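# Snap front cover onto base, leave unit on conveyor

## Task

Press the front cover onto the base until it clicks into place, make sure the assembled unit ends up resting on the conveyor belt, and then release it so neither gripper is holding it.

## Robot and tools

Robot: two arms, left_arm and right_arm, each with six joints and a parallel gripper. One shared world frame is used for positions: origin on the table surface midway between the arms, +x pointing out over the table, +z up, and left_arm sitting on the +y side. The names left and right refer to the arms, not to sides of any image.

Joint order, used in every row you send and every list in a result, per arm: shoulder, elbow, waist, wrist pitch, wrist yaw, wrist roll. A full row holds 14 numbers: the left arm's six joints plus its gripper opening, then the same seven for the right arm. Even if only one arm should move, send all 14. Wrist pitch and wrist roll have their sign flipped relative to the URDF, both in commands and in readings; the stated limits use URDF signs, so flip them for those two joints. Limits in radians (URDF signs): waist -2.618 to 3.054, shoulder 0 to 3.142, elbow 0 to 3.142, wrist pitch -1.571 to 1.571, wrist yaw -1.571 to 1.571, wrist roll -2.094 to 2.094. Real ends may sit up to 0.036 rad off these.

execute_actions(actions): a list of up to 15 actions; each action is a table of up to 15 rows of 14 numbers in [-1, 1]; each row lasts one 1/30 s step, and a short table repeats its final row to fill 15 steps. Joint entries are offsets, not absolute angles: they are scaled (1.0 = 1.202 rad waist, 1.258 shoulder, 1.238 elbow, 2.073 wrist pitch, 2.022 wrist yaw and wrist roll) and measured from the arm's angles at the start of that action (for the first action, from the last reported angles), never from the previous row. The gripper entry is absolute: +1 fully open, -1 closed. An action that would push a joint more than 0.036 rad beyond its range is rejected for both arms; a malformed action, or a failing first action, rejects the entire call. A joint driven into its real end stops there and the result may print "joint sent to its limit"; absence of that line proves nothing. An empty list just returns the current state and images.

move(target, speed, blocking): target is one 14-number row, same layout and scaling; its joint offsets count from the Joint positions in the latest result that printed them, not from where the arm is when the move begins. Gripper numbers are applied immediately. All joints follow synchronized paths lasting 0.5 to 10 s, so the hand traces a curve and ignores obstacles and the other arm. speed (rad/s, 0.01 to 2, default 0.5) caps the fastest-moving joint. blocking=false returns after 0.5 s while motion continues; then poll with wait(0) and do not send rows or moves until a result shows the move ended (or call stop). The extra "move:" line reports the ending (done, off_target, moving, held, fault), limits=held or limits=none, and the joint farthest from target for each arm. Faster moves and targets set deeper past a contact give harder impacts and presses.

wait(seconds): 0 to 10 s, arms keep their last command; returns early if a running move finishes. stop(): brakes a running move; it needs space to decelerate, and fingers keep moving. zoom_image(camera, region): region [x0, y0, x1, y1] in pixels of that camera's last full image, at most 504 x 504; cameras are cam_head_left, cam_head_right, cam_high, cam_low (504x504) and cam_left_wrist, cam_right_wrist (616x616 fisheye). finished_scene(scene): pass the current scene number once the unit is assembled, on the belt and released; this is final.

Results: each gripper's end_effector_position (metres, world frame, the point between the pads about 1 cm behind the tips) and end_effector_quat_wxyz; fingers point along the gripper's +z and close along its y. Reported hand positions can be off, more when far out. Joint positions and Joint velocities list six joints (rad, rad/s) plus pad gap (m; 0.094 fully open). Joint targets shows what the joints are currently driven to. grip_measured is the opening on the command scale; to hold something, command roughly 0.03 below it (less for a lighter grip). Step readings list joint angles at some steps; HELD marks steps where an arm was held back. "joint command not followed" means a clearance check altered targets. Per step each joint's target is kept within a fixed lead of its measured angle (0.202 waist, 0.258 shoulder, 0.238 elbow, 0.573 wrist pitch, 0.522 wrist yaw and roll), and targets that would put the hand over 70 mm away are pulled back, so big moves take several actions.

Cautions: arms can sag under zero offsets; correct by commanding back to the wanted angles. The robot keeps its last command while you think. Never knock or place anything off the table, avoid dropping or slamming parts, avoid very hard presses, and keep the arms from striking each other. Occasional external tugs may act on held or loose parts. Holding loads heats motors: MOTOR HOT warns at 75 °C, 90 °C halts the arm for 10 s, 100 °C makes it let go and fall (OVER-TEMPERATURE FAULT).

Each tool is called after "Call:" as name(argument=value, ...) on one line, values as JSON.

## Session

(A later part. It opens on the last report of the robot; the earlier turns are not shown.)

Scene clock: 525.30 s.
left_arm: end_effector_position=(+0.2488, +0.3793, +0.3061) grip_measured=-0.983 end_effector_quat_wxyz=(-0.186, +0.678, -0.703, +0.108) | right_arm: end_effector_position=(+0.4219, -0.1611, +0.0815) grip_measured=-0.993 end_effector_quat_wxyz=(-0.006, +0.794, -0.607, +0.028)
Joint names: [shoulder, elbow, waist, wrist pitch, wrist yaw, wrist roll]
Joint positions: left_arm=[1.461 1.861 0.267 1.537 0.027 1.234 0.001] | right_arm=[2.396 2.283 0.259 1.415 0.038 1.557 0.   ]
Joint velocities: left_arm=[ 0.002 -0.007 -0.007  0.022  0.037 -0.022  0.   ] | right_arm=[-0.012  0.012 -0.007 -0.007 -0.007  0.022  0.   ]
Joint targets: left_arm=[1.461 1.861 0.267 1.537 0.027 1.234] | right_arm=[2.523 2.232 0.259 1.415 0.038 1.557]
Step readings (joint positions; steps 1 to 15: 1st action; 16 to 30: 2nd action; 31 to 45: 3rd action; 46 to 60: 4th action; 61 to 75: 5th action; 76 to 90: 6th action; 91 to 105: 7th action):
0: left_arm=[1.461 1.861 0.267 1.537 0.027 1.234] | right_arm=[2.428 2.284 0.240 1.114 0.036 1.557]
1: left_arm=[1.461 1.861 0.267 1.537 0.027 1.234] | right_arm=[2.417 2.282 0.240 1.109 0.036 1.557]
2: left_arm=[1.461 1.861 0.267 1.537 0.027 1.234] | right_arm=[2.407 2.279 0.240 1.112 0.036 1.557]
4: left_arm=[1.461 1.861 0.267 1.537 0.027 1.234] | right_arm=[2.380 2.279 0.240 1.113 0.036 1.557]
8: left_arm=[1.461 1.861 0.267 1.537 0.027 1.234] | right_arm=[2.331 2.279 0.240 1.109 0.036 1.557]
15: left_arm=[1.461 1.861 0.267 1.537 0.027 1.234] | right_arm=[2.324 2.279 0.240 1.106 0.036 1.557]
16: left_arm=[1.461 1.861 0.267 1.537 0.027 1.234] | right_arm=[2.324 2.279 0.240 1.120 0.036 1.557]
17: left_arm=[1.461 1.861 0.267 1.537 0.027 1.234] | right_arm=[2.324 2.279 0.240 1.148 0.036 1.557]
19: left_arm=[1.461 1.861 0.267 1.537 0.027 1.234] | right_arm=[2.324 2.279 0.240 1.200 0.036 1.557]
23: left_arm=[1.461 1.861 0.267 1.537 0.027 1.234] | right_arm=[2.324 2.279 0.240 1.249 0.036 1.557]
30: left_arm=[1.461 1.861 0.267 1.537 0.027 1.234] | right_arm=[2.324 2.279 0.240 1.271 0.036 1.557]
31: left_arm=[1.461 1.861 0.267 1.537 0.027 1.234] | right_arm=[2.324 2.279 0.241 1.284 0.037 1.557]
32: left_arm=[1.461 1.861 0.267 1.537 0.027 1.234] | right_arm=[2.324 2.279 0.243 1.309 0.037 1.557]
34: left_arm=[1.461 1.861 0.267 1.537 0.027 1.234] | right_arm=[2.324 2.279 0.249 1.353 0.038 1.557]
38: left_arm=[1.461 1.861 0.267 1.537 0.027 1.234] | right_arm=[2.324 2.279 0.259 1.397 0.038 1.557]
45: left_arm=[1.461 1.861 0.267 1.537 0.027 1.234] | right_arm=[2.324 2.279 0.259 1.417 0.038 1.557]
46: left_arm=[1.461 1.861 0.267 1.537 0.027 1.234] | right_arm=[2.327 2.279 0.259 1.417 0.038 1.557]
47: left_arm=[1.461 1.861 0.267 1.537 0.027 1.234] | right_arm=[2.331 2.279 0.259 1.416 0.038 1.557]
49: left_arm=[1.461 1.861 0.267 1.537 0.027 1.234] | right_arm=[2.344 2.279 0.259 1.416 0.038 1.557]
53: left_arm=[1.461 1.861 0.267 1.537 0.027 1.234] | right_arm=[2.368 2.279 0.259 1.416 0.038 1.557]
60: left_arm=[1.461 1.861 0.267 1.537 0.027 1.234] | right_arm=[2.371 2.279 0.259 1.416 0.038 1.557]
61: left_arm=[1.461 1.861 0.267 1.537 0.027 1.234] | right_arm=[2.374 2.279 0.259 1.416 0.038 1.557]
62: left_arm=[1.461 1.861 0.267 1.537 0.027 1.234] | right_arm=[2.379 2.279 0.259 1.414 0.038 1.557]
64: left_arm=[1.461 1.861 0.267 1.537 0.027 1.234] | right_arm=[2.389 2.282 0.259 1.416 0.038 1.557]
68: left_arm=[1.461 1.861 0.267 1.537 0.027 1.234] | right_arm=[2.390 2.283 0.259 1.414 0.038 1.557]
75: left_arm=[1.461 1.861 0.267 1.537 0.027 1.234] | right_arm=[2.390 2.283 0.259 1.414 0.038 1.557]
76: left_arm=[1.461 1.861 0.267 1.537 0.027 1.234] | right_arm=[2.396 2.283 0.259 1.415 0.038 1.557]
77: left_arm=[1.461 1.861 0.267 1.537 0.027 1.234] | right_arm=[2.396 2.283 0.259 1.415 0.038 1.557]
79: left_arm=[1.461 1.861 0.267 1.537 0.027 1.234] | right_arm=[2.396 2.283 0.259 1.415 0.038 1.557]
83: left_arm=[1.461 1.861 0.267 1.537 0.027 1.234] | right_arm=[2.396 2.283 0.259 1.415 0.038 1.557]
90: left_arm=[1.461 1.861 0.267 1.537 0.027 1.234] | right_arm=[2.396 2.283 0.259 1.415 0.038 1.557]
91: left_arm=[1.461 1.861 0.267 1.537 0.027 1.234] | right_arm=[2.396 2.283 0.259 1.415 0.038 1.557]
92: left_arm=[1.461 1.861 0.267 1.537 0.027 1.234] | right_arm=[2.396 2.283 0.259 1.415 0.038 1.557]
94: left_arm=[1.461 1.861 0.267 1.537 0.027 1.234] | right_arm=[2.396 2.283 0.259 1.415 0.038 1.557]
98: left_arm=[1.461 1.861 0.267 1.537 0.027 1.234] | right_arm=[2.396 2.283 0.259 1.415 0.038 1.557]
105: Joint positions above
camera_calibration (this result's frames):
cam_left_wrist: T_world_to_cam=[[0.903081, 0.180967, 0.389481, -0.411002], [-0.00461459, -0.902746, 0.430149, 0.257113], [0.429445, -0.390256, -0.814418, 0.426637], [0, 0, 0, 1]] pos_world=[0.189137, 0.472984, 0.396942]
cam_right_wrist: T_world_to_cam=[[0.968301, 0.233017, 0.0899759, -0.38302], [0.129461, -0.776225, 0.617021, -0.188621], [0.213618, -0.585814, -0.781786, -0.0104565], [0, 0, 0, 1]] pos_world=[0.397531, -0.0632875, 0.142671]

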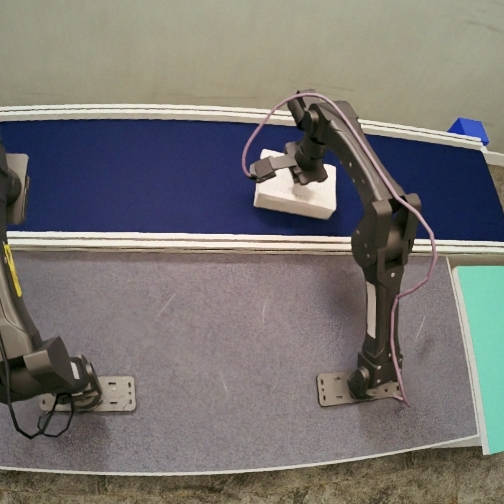

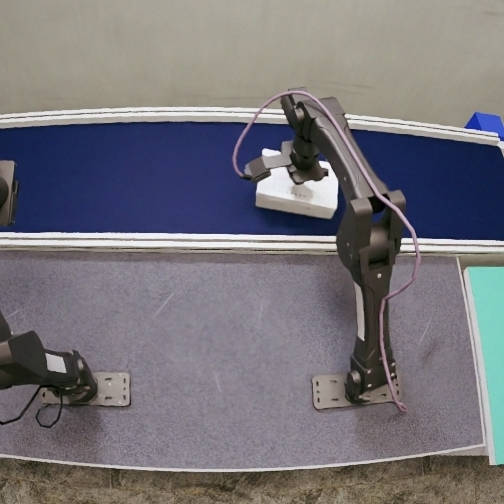

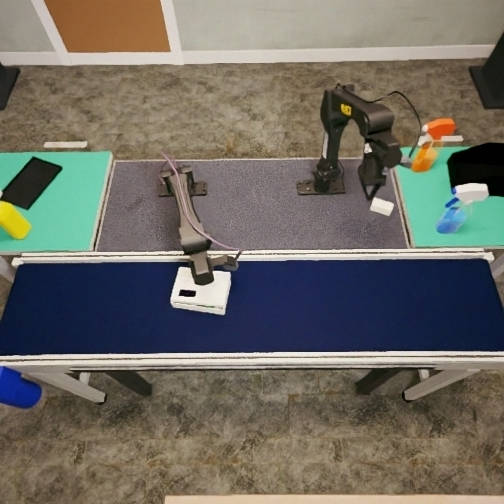

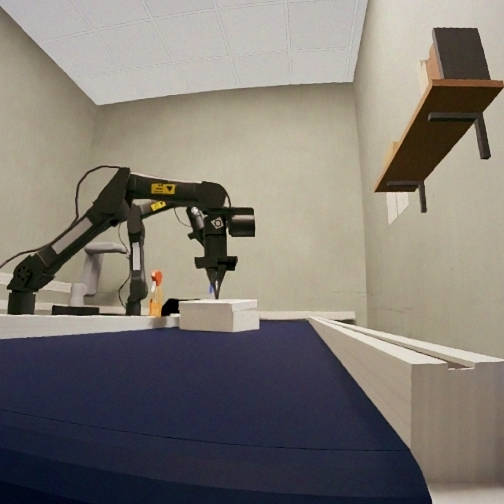

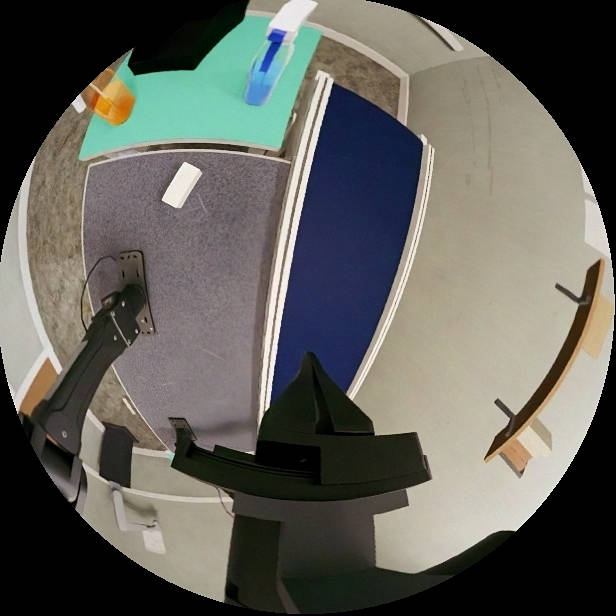

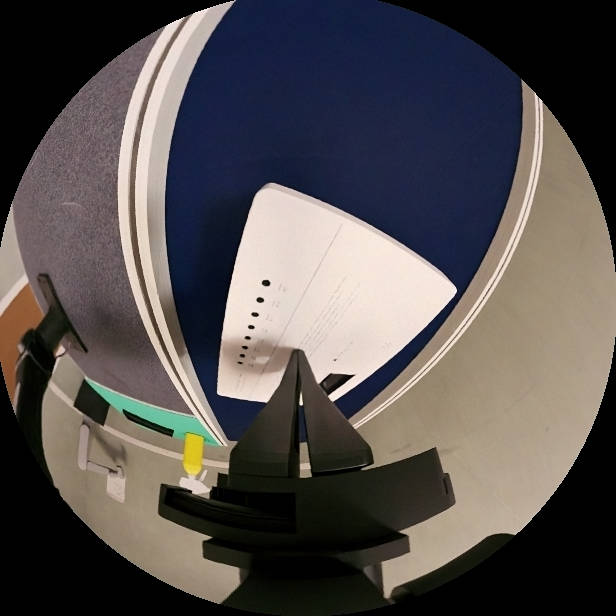

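Call:
execute_actions(actions=[[[0,0,0,0,0,0,-1,-0.04,0,0,0,0,0,-1]],[[0,0,0,0,0,0,-1,0,0,0.055,-0.1,0,0,-1]],[[0,0,0,0,0,0,-1,0.04,0,0,0,0,0,-1]],[[0,0,0,0,0,0,-1,0.05,0,0,0.02,0,0,-1]],[[0,0,0,0,0,0,-1,0.11,-0.045,0.02,0.04,-0.04,0,-1]],[[0,0,0,0,0,0,-1,0.11,-0.045,0.02,0.04,-0.04,0,-1]]])

Call:
zoom_image(camera="cam_low", region=[170,270,290,340])

Call:
zoom_image(camera="cam_right_wrist", region=[150,200,430,420])

Scene clock: 536.50 s.
left_arm: end_effector_position=(+0.2488, +0.3793, +0.3061) grip_measured=-0.983 end_effector_quat_wxyz=(-0.186, +0.678, -0.703, +0.108) | right_arm: end_effector_position=(+0.4584, -0.1122, +0.0741) grip_measured=-0.993 end_effector_quat_wxyz=(-0.076, +0.810, -0.576, +0.080)
Joint names: [shoulder, elbow, waist, wrist pitch, wrist yaw, wrist roll]
Joint positions: left_arm=[1.461 1.861 0.267 1.537 0.027 1.234 0.001] | right_arm=[2.428 2.288 0.333 1.213 0.046 1.557 0.   ]
Joint velocities: left_arm=[-0.012 -0.002  0.002 -0.007 -0.007 -0.007 -0.001] | right_arm=[ 0.007  0.017 -0.007 -0.037  0.022 -0.022  0.   ]
Joint targets: left_arm=[1.461 1.861 0.267 1.537 0.027 1.234] | right_arm=[2.537 2.244 0.352 1.278 -0.018 1.557]
Step readings (joint positions; steps 1 to 15: 1st action; 16 to 30: 2nd action; 31 to 45: 3rd action; 46 to 60: 4th action; 61 to 75: 5th action; 76 to 90: 6th action):
0: left_arm=[1.461 1.861 0.267 1.537 0.027 1.234] | right_arm=[2.396 2.283 0.259 1.415 0.038 1.557]
1: left_arm=[1.461 1.861 0.267 1.537 0.027 1.234] | right_arm=[2.385 2.284 0.259 1.414 0.038 1.557]
2: left_arm=[1.461 1.861 0.267 1.537 0.027 1.234] | right_arm=[2.382 2.284 0.259 1.415 0.038 1.557]
4: left_arm=[1.461 1.861 0.267 1.537 0.027 1.234] | right_arm=[2.372 2.284 0.259 1.414 0.039 1.557]
8: left_arm=[1.461 1.861 0.267 1.537 0.027 1.234] | right_arm=[2.360 2.284 0.259 1.414 0.039 1.557]
15: left_arm=[1.461 1.861 0.267 1.537 0.027 1.234] | right_arm=[2.359 2.284 0.259 1.414 0.039 1.557]
16: left_arm=[1.461 1.861 0.267 1.537 0.027 1.234] | right_arm=[2.359 2.284 0.264 1.398 0.041 1.557]
17: left_arm=[1.461 1.861 0.267 1.537 0.027 1.234] | right_arm=[2.359 2.284 0.271 1.363 0.044 1.557]
19: left_arm=[1.461 1.861 0.267 1.537 0.027 1.234] | right_arm=[2.359 2.284 0.295 1.300 0.045 1.557]
23: left_arm=[1.461 1.861 0.267 1.537 0.027 1.234] | right_arm=[2.359 2.284 0.331 1.240 0.045 1.557]
30: left_arm=[1.461 1.861 0.267 1.537 0.027 1.234] | right_arm=[2.359 2.284 0.332 1.213 0.045 1.557]
31: left_arm=[1.461 1.861 0.267 1.537 0.027 1.234] | right_arm=[2.363 2.284 0.332 1.212 0.045 1.557]
32: left_arm=[1.461 1.861 0.267 1.537 0.027 1.234] | right_arm=[2.366 2.284 0.332 1.210 0.045 1.557]
34: left_arm=[1.461 1.861 0.267 1.537 0.027 1.234] | right_arm=[2.379 2.284 0.332 1.210 0.045 1.557]
38: left_arm=[1.461 1.861 0.267 1.537 0.027 1.234] | right_arm=[2.397 2.284 0.332 1.202 0.047 1.557]
45: left_arm=[1.461 1.861 0.267 1.537 0.027 1.234] | right_arm=[2.397 2.284 0.332 1.201 0.047 1.557]
46: left_arm=[1.461 1.861 0.267 1.537 0.027 1.234] | right_arm=[2.402 2.284 0.332 1.203 0.047 1.557]
47: left_arm=[1.461 1.861 0.267 1.537 0.027 1.234] | right_arm=[2.407 2.284 0.332 1.205 0.047 1.557]
49: left_arm=[1.461 1.861 0.267 1.537 0.027 1.234] | right_arm=[2.422 2.286 0.332 1.209 0.049 1.557]
53: left_arm=[1.461 1.861 0.267 1.537 0.027 1.234] | right_arm=[2.423 2.288 0.332 1.210 0.049 1.557]
60: left_arm=[1.461 1.861 0.267 1.537 0.027 1.234] | right_arm=[2.423 2.288 0.332 1.211 0.049 1.557]
61: left_arm=[1.461 1.861 0.267 1.537 0.027 1.234] | right_arm=[2.428 2.288 0.333 1.213 0.047 1.557]
62: left_arm=[1.461 1.861 0.267 1.537 0.027 1.234] | right_arm=[2.428 2.288 0.333 1.213 0.046 1.557]
64: left_arm=[1.461 1.861 0.267 1.537 0.027 1.234] | right_arm=[2.428 2.288 0.333 1.213 0.046 1.557]
68: left_arm=[1.461 1.861 0.267 1.537 0.027 1.234] | right_arm=[2.428 2.288 0.333 1.213 0.046 1.557]
75: left_arm=[1.461 1.861 0.267 1.537 0.027 1.234] | right_arm=[2.428 2.288 0.333 1.213 0.046 1.557]
76: left_arm=[1.461 1.861 0.267 1.537 0.027 1.234] | right_arm=[2.428 2.288 0.333 1.213 0.046 1.557]
77: left_arm=[1.461 1.861 0.267 1.537 0.027 1.234] | right_arm=[2.428 2.288 0.333 1.213 0.046 1.557]
79: left_arm=[1.461 1.861 0.267 1.537 0.027 1.234] | right_arm=[2.428 2.288 0.333 1.213 0.046 1.557]
83: left_arm=[1.461 1.861 0.267 1.537 0.027 1.234] | right_arm=[2.428 2.288 0.333 1.213 0.046 1.557]
90: Joint positions above
camera_calibration (this result's frames):
cam_left_wrist: T_world_to_cam=[[0.903081, 0.180967, 0.389481, -0.411002], [-0.00461459, -0.902746, 0.430149, 0.257113], [0.429445, -0.390256, -0.814418, 0.426637], [0, 0, 0, 1]] pos_world=[0.189137, 0.472984, 0.396942]
cam_right_wrist: T_world_to_cam=[[0.919358, 0.293262, 0.262257, -0.412673], [0.0836548, -0.797078, 0.598054, -0.13071], [0.384426, -0.527887, -0.757332, -0.0690173], [0, 0, 0, 1]] pos_world=[0.41686, -0.0195979, 0.134129]

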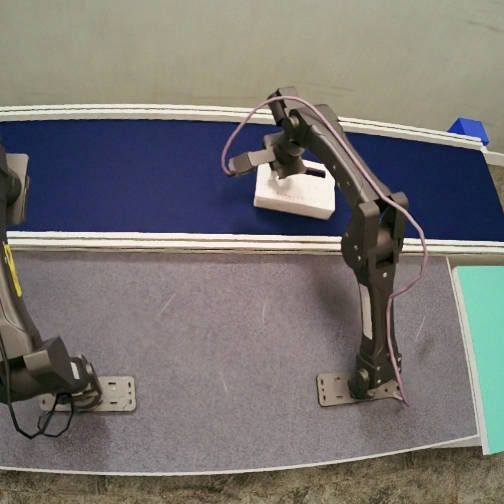

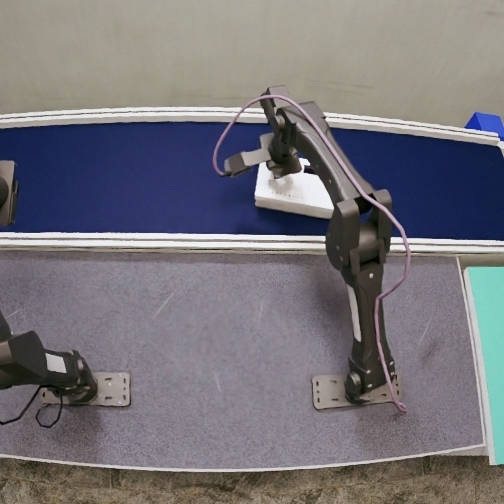

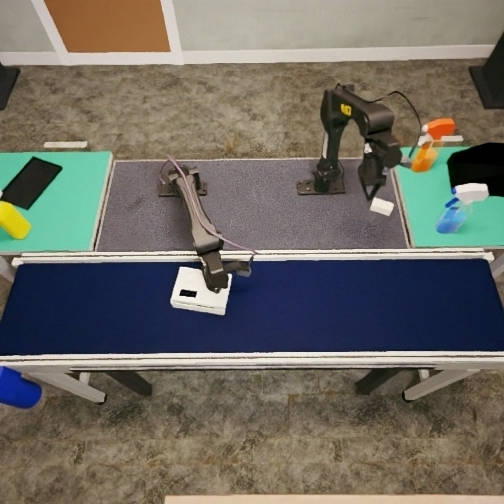

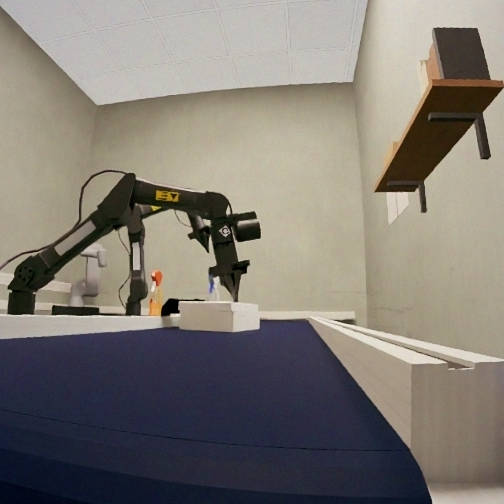

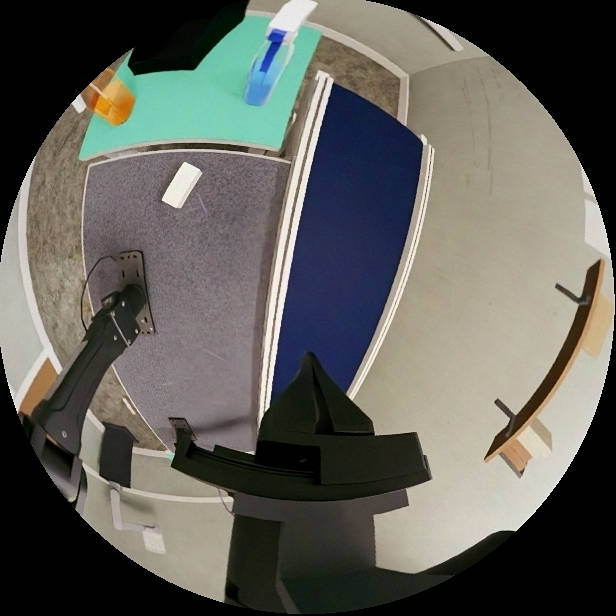

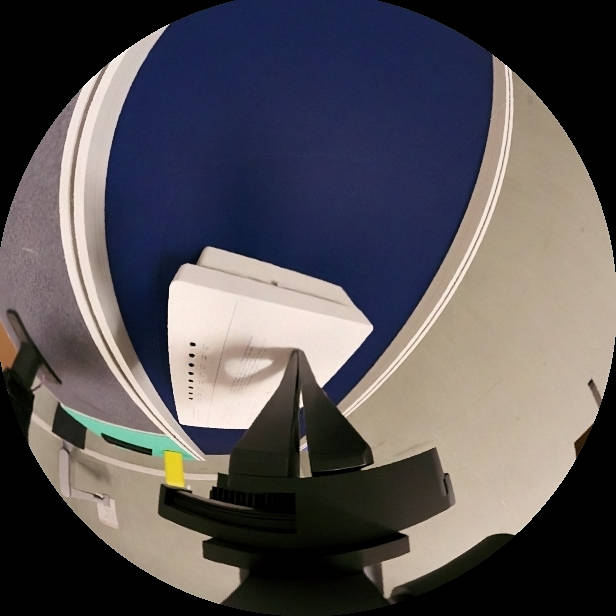

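Region (170, 270, 290, 340) of cam_low's 504x504 image, scaled by 4.200, with more detail than that image has; it fills the top 294 rows of this view, and the rest is white.

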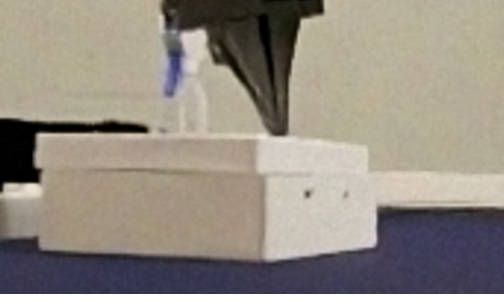

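Region (150, 200, 430, 420) of cam_right_wrist's 616x616 image, scaled by 1.800, with more detail than that image has; it fills the top 396 rows of this view, and the rest is white.

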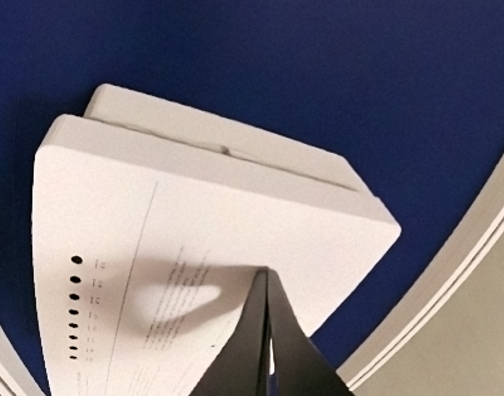

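Call:
move(target=[0,0,0,0,0,0,-1,-0.12,0,-0.2,0,0,0,-1])

Call:
zoom_image(camera="cam_head_right", region=[245,140,350,230])

Call:
zoom_image(camera="cam_low", region=[170,285,270,340])

Scene clock: 542.57 s.
left_arm: end_effector_position=(+0.2488, +0.3793, +0.3061) grip_measured=-0.983 end_effector_quat_wxyz=(-0.186, +0.678, -0.703, +0.108) | right_arm: end_effector_position=(+0.4888, -0.2397, +0.1497) grip_measured=-0.993 end_effector_quat_wxyz=(-0.121, +0.723, -0.666, +0.143)
Joint names: [shoulder, elbow, waist, wrist pitch, wrist yaw, wrist roll]
Joint positions: left_arm=[1.461 1.861 0.267 1.537 0.027 1.234 0.001] | right_arm=[2.281 2.289 0.085 1.207 0.054 1.557 0.   ]
Joint velocities: left_arm=[-0.012  0.012 -0.007 -0.095  0.022  0.022 -0.001] | right_arm=[ 0.002 -0.002 -0.002  0.095 -0.007  0.022 -0.001]
Joint targets: left_arm=[1.461 1.861 0.267 1.537 0.027 1.234] | right_arm=[2.277 2.288 0.092 1.213 0.046 1.557]
move: done; limits=none; left_arm: farthest joint: the waist, 0.000 radians from its target (0.000 radians at the start); right_arm: farthest joint: the wrist yaw, 0.008 radians from its target (0.000 radians at the start)
camera_calibration (this result's frames):
cam_left_wrist: T_world_to_cam=[[0.903081, 0.180967, 0.389481, -0.411002], [-0.00461459, -0.902746, 0.430149, 0.257113], [0.429445, -0.390256, -0.814418, 0.426637], [0, 0, 0, 1]] pos_world=[0.189137, 0.472984, 0.396942]
cam_right_wrist: T_world_to_cam=[[0.911476, 0.0539282, 0.407803, -0.498376], [-0.206181, -0.797955, 0.566355, -0.133983], [0.355951, -0.6003, -0.716198, -0.100331], [0, 0, 0, 1]] pos_world=[0.462346, -0.140264, 0.207264]

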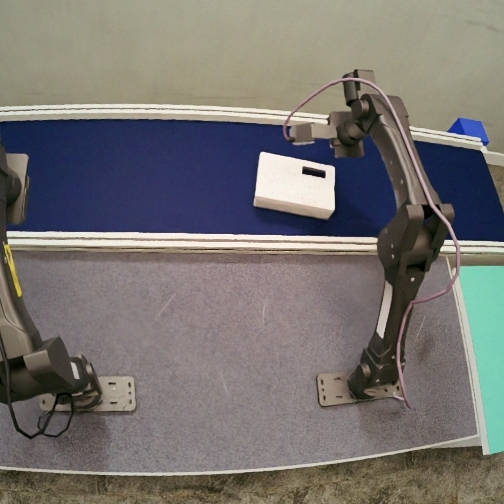

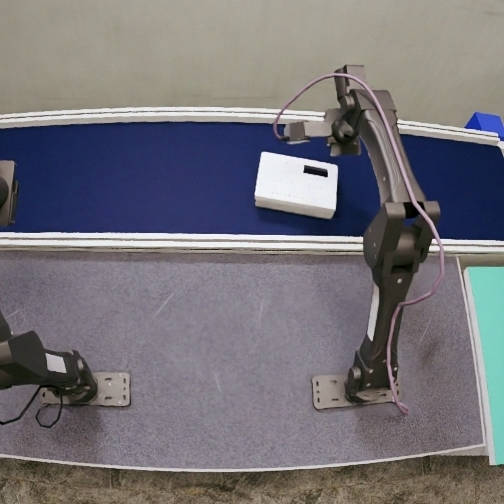

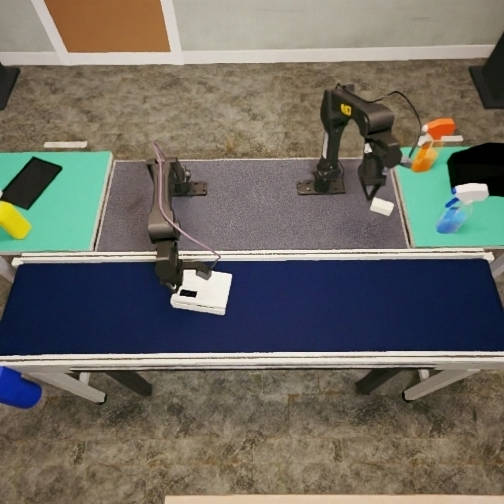

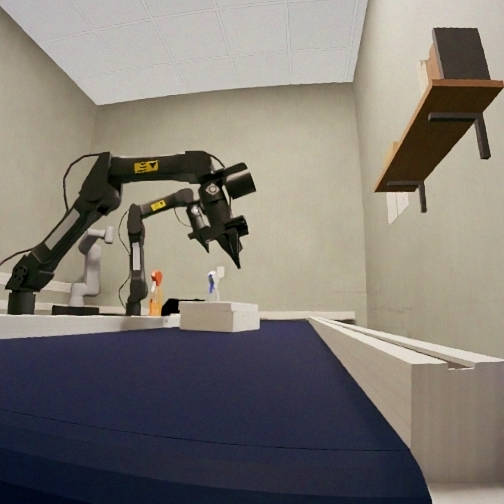

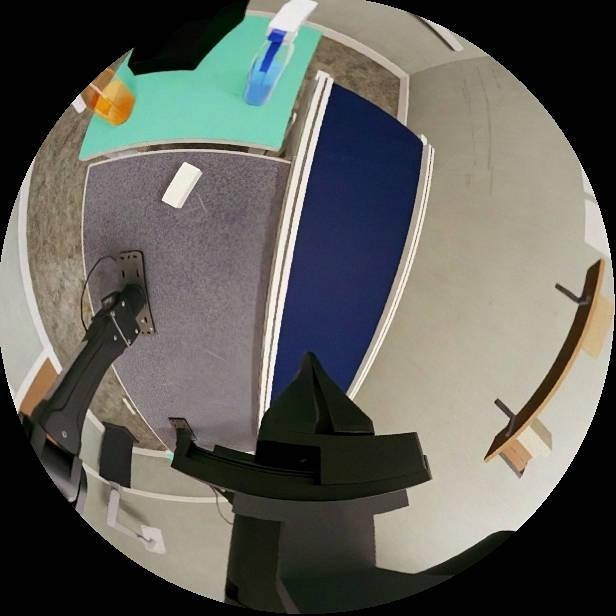

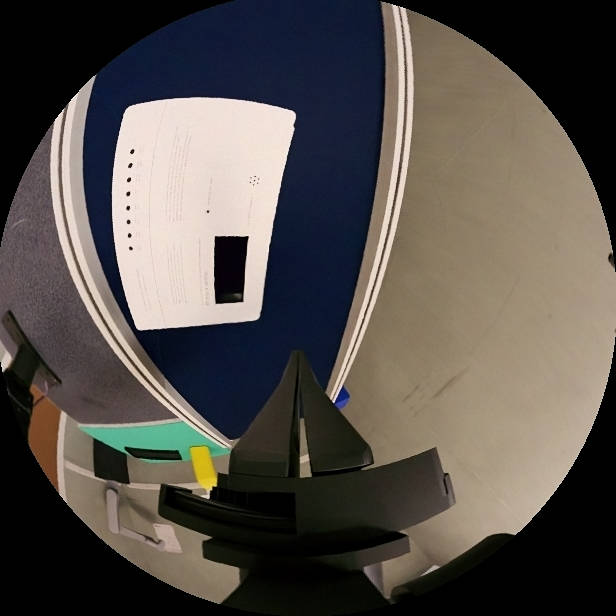

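Region (245, 140, 350, 230) of cam_head_right's 504x504 image, scaled by 4.800, with more detail than that image has; it fills the top 432 rows of this view, and the rest is white.

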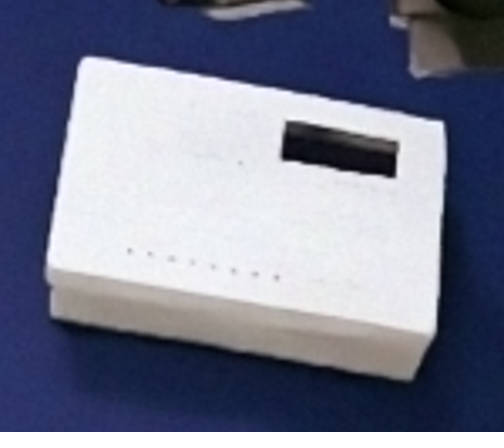

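Region (170, 285, 270, 340) of cam_low's 504x504 image, scaled by 5.040, with more detail than that image has; it fills the top 277 rows of this view, and the rest is white.

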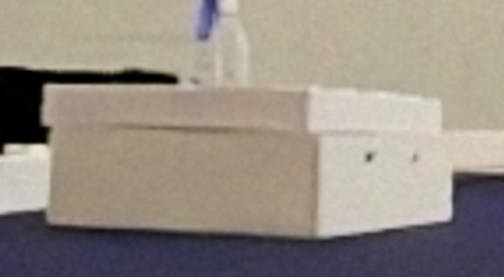

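Call:
move(target=[0,0,0,0,0,0,-1,-0.42,-0.72,0.2,-0.66,0.15,0,-1], speed=1)

Call:
move(target=[0,0,0,0,0,0,-1,0,-0.72,0.185,-0.65,0.14,0,-0.15], speed=1)

Call:
move(target=[0,0,0,0,0,0,-1,0.26,0,0,0,0,0,-0.15])

Scene clock: 552.00 s.
left_arm: end_effector_position=(+0.2488, +0.3793, +0.3061) grip_measured=-0.983 end_effector_quat_wxyz=(-0.186, +0.678, -0.703, +0.108) | right_arm: end_effector_position=(+0.5084, -0.1575, +0.2974) grip_measured=-0.993 end_effector_quat_wxyz=(-0.432, +0.558, -0.534, +0.465)
Joint names: [shoulder, elbow, waist, wrist pitch, wrist yaw, wrist roll]
Joint positions: left_arm=[1.461 1.861 0.267 1.537 0.027 1.234 0.001] | right_arm=[ 1.773  1.41   0.32  -0.156  0.348  1.558  0.   ]
Joint velocities: left_arm=[ 0.012  0.007 -0.002  0.066 -0.051  0.081 -0.001] | right_arm=[ 0.017  0.002 -0.012  0.051 -0.037  0.11  -0.   ]
Joint targets: left_arm=[1.461 1.861 0.267 1.537 0.027 1.234] | right_arm=[1.752 1.398 0.326 -0.161 0.357 1.557]
move: done; limits=none; left_arm: farthest joint: the waist, 0.000 radians from its target (0.000 radians at the start); right_arm: farthest joint: the shoulder, 0.020 radians from its target (0.528 radians at the start)
camera_calibration (this result's frames):
cam_left_wrist: T_world_to_cam=[[0.903081, 0.180967, 0.389481, -0.411002], [-0.00461459, -0.902746, 0.430149, 0.257113], [0.429445, -0.390256, -0.814418, 0.426637], [0, 0, 0, 1]] pos_world=[0.189137, 0.472984, 0.396942]
cam_right_wrist: T_world_to_cam=[[0.148474, 0.0246245, 0.98861, -0.370314], [-0.591986, -0.798571, 0.108798, 0.184193], [0.792154, -0.601397, -0.10399, -0.356189], [0, 0, 0, 1]] pos_world=[0.446179, -0.0580009, 0.309016]

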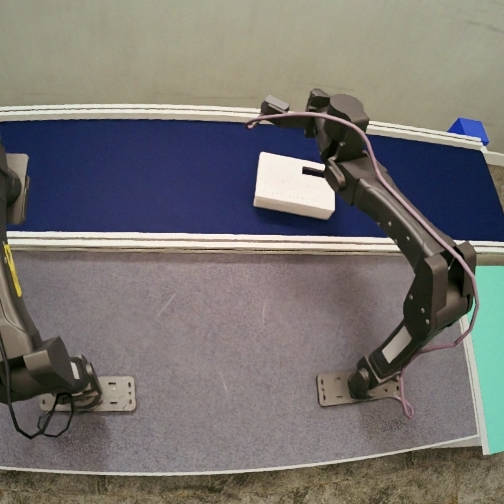

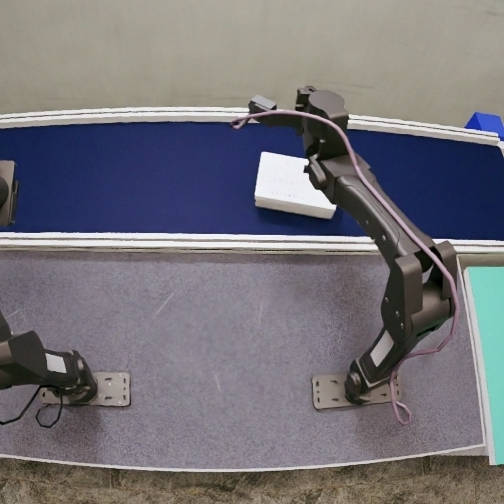

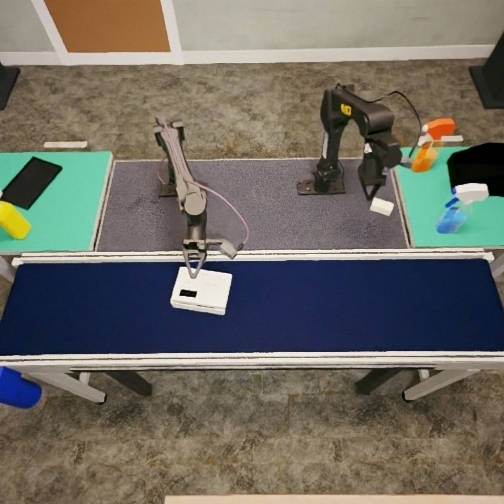

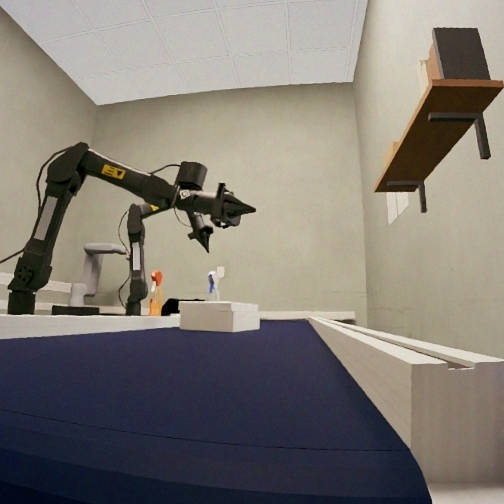

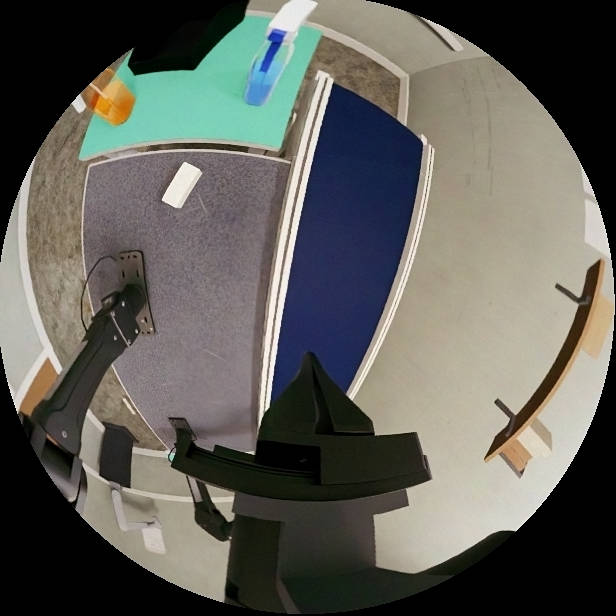

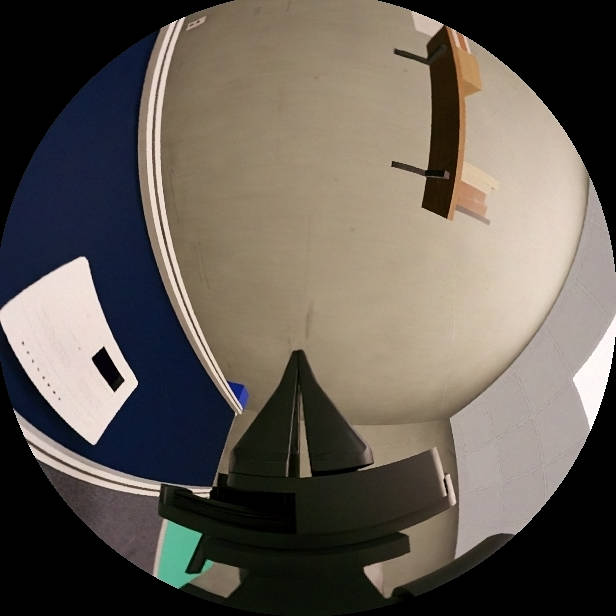

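Scene clock: 554.27 s.
left_arm: end_effector_position=(+0.2488, +0.3793, +0.3061) grip_measured=-0.983 end_effector_quat_wxyz=(-0.186, +0.678, -0.703, +0.108) | right_arm: end_effector_position=(+0.3731, -0.1547, +0.2178) grip_measured=-0.153 end_effector_quat_wxyz=(+0.568, -0.390, +0.498, -0.527)
Joint names: [shoulder, elbow, waist, wrist pitch, wrist yaw, wrist roll]
Joint positions: left_arm=[1.461 1.861 0.267 1.537 0.027 1.234 0.001] | right_arm=[ 1.773  0.529  0.533 -1.493  0.622  1.56   0.04 ]
Joint velocities: left_arm=[-0.017 -0.017 -0.007  0.051  0.022 -0.066  0.   ] | right_arm=[-0.002  0.002 -0.007  0.037 -0.007  0.066  0.   ]
Joint targets: left_arm=[1.461 1.861 0.267 1.537 0.027 1.234] | right_arm=[1.773 0.518 0.542 -1.503 0.632 1.558]
move: done; limits=none; left_arm: farthest joint: the waist, 0.000 radians from its target (0.000 radians at the start); right_arm: farthest joint: the elbow, 0.011 radians from its target (0.891 radians at the start)
camera_calibration (this result's frames):
cam_left_wrist: T_world_to_cam=[[0.903081, 0.180967, 0.389481, -0.411002], [-0.00461459, -0.902746, 0.430149, 0.257113], [0.429445, -0.390256, -0.814418, 0.426637], [0, 0, 0, 1]] pos_world=[0.189137, 0.472984, 0.396942]
cam_right_wrist: T_world_to_cam=[[-0.256864, -0.167941, 0.951744, -0.142068], [-0.605649, -0.739452, -0.293938, 0.216919], [0.753133, -0.651925, 0.0882254, -0.290783], [0, 0, 0, 1]] pos_world=[0.313883, -0.0530266, 0.224627]

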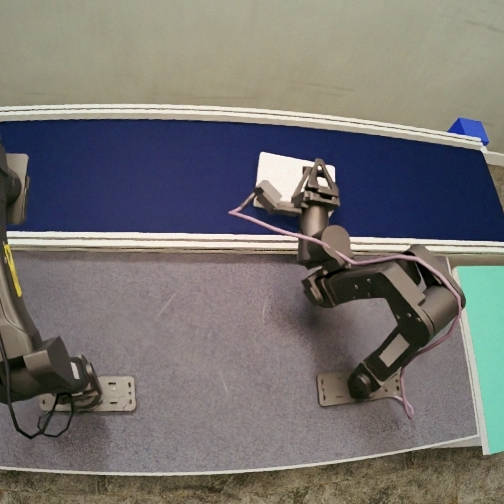

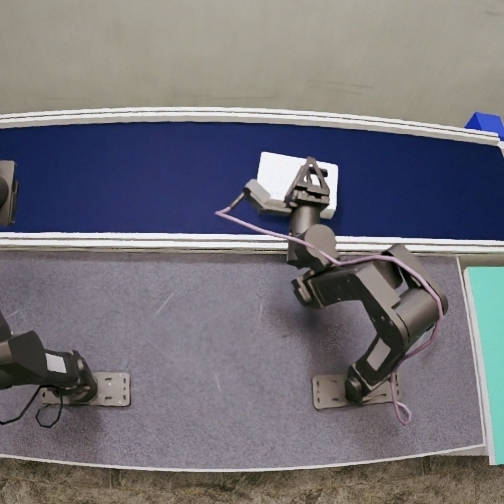

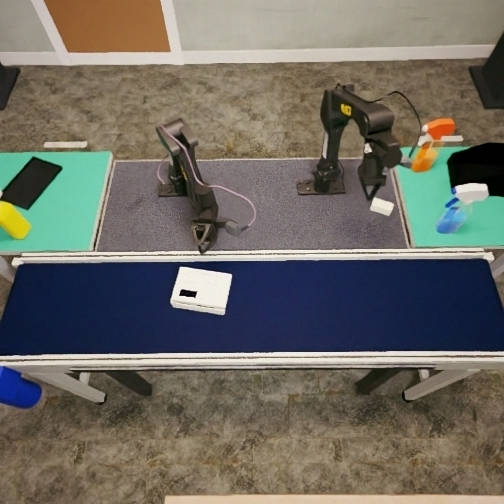

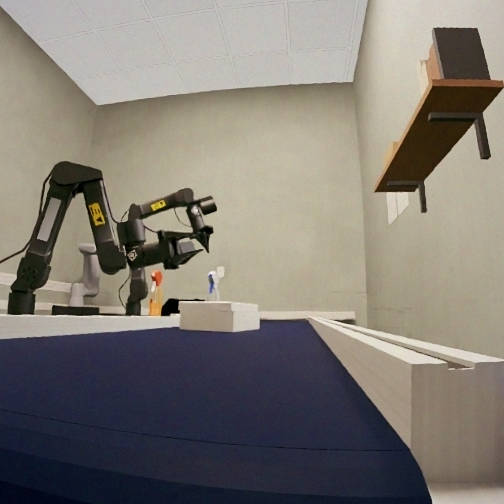

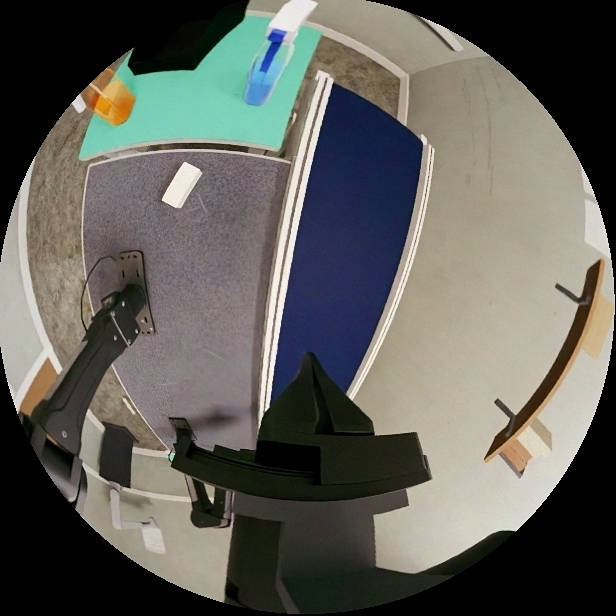

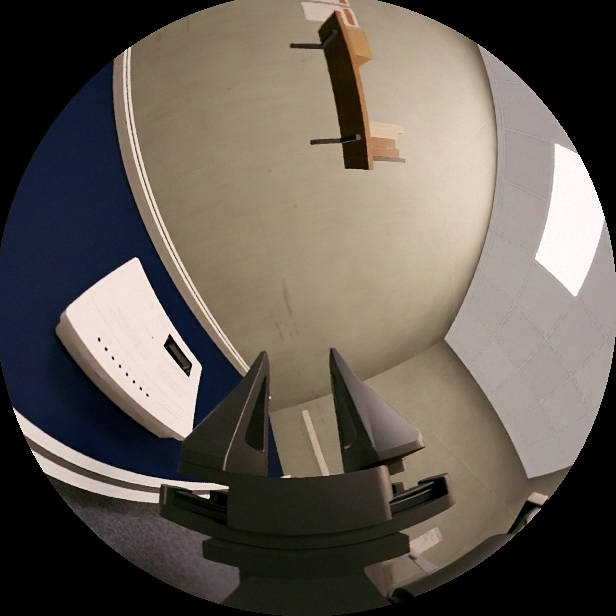

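Scene clock: 555.30 s.
left_arm: end_effector_position=(+0.2488, +0.3793, +0.3061) grip_measured=-0.983 end_effector_quat_wxyz=(-0.186, +0.678, -0.703, +0.108) | right_arm: end_effector_position=(+0.3827, -0.1489, +0.0907) grip_measured=-0.153 end_effector_quat_wxyz=(+0.463, -0.501, +0.523, -0.510)
Joint names: [shoulder, elbow, waist, wrist pitch, wrist yaw, wrist roll]
Joint positions: left_arm=[1.461 1.861 0.267 1.537 0.027 1.234 0.001] | right_arm=[ 2.088  0.529  0.533 -1.497  0.622  1.562  0.04 ]
Joint velocities: left_arm=[-0.007  0.007 -0.012 -0.007  0.022 -0.022 -0.   ] | right_arm=[ 0.002 -0.002 -0.002  0.051 -0.022  0.051  0.   ]
Joint targets: left_arm=[1.461 1.861 0.267 1.537 0.027 1.234] | right_arm=[2.100 0.529 0.533 -1.493 0.622 1.560]
move: done; limits=none; left_arm: farthest joint: the waist, 0.000 radians from its target (0.000 radians at the start); right_arm: farthest joint: the shoulder, 0.013 radians from its target (0.327 radians at the start)
camera_calibration (this result's frames):
cam_left_wrist: T_world_to_cam=[[0.903081, 0.180967, 0.389481, -0.411002], [-0.00461459, -0.902746, 0.430149, 0.257113], [0.429445, -0.390256, -0.814418, 0.426637], [0, 0, 0, 1]] pos_world=[0.189137, 0.472984, 0.396942]
cam_right_wrist: T_world_to_cam=[[0.0037238, -0.00495305, 0.999981, -0.0975342], [-0.645192, -0.764019, -0.00138168, 0.174611], [0.764011, -0.645175, -0.00604072, -0.277506], [0, 0, 0, 1]] pos_world=[0.325038, -0.0461164, 0.0960972]

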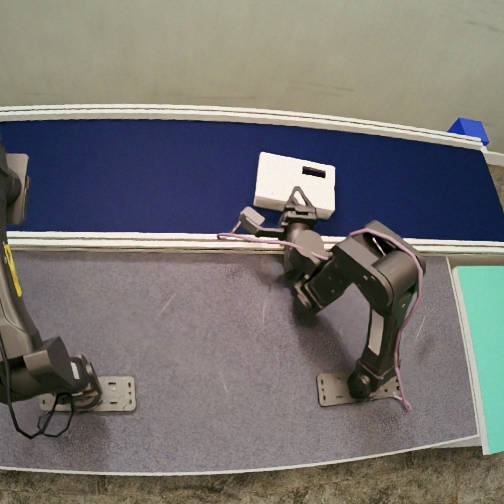

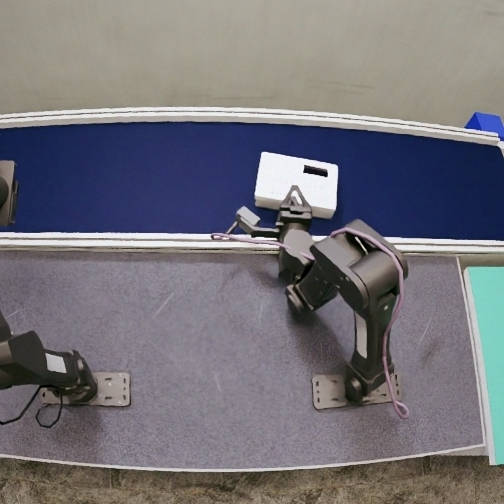

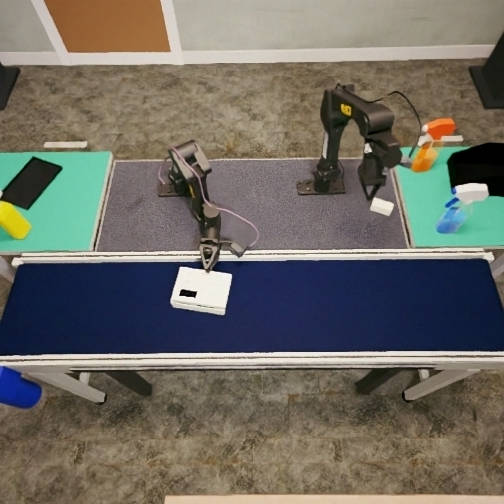

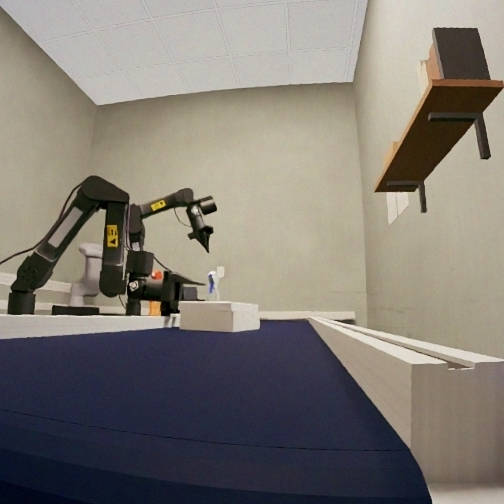

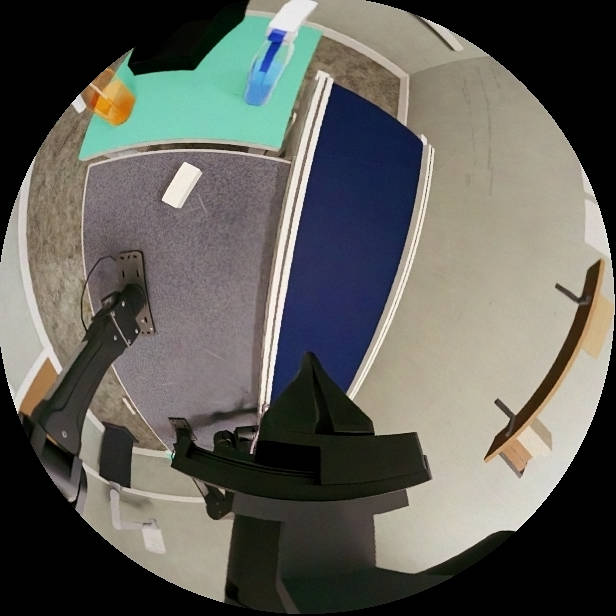

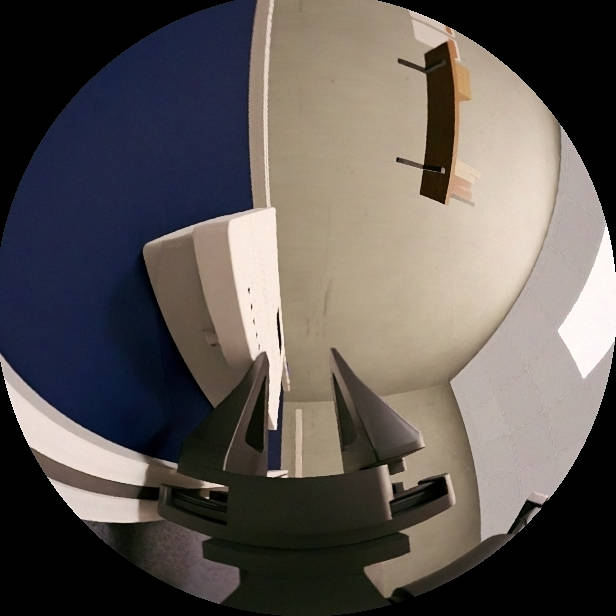

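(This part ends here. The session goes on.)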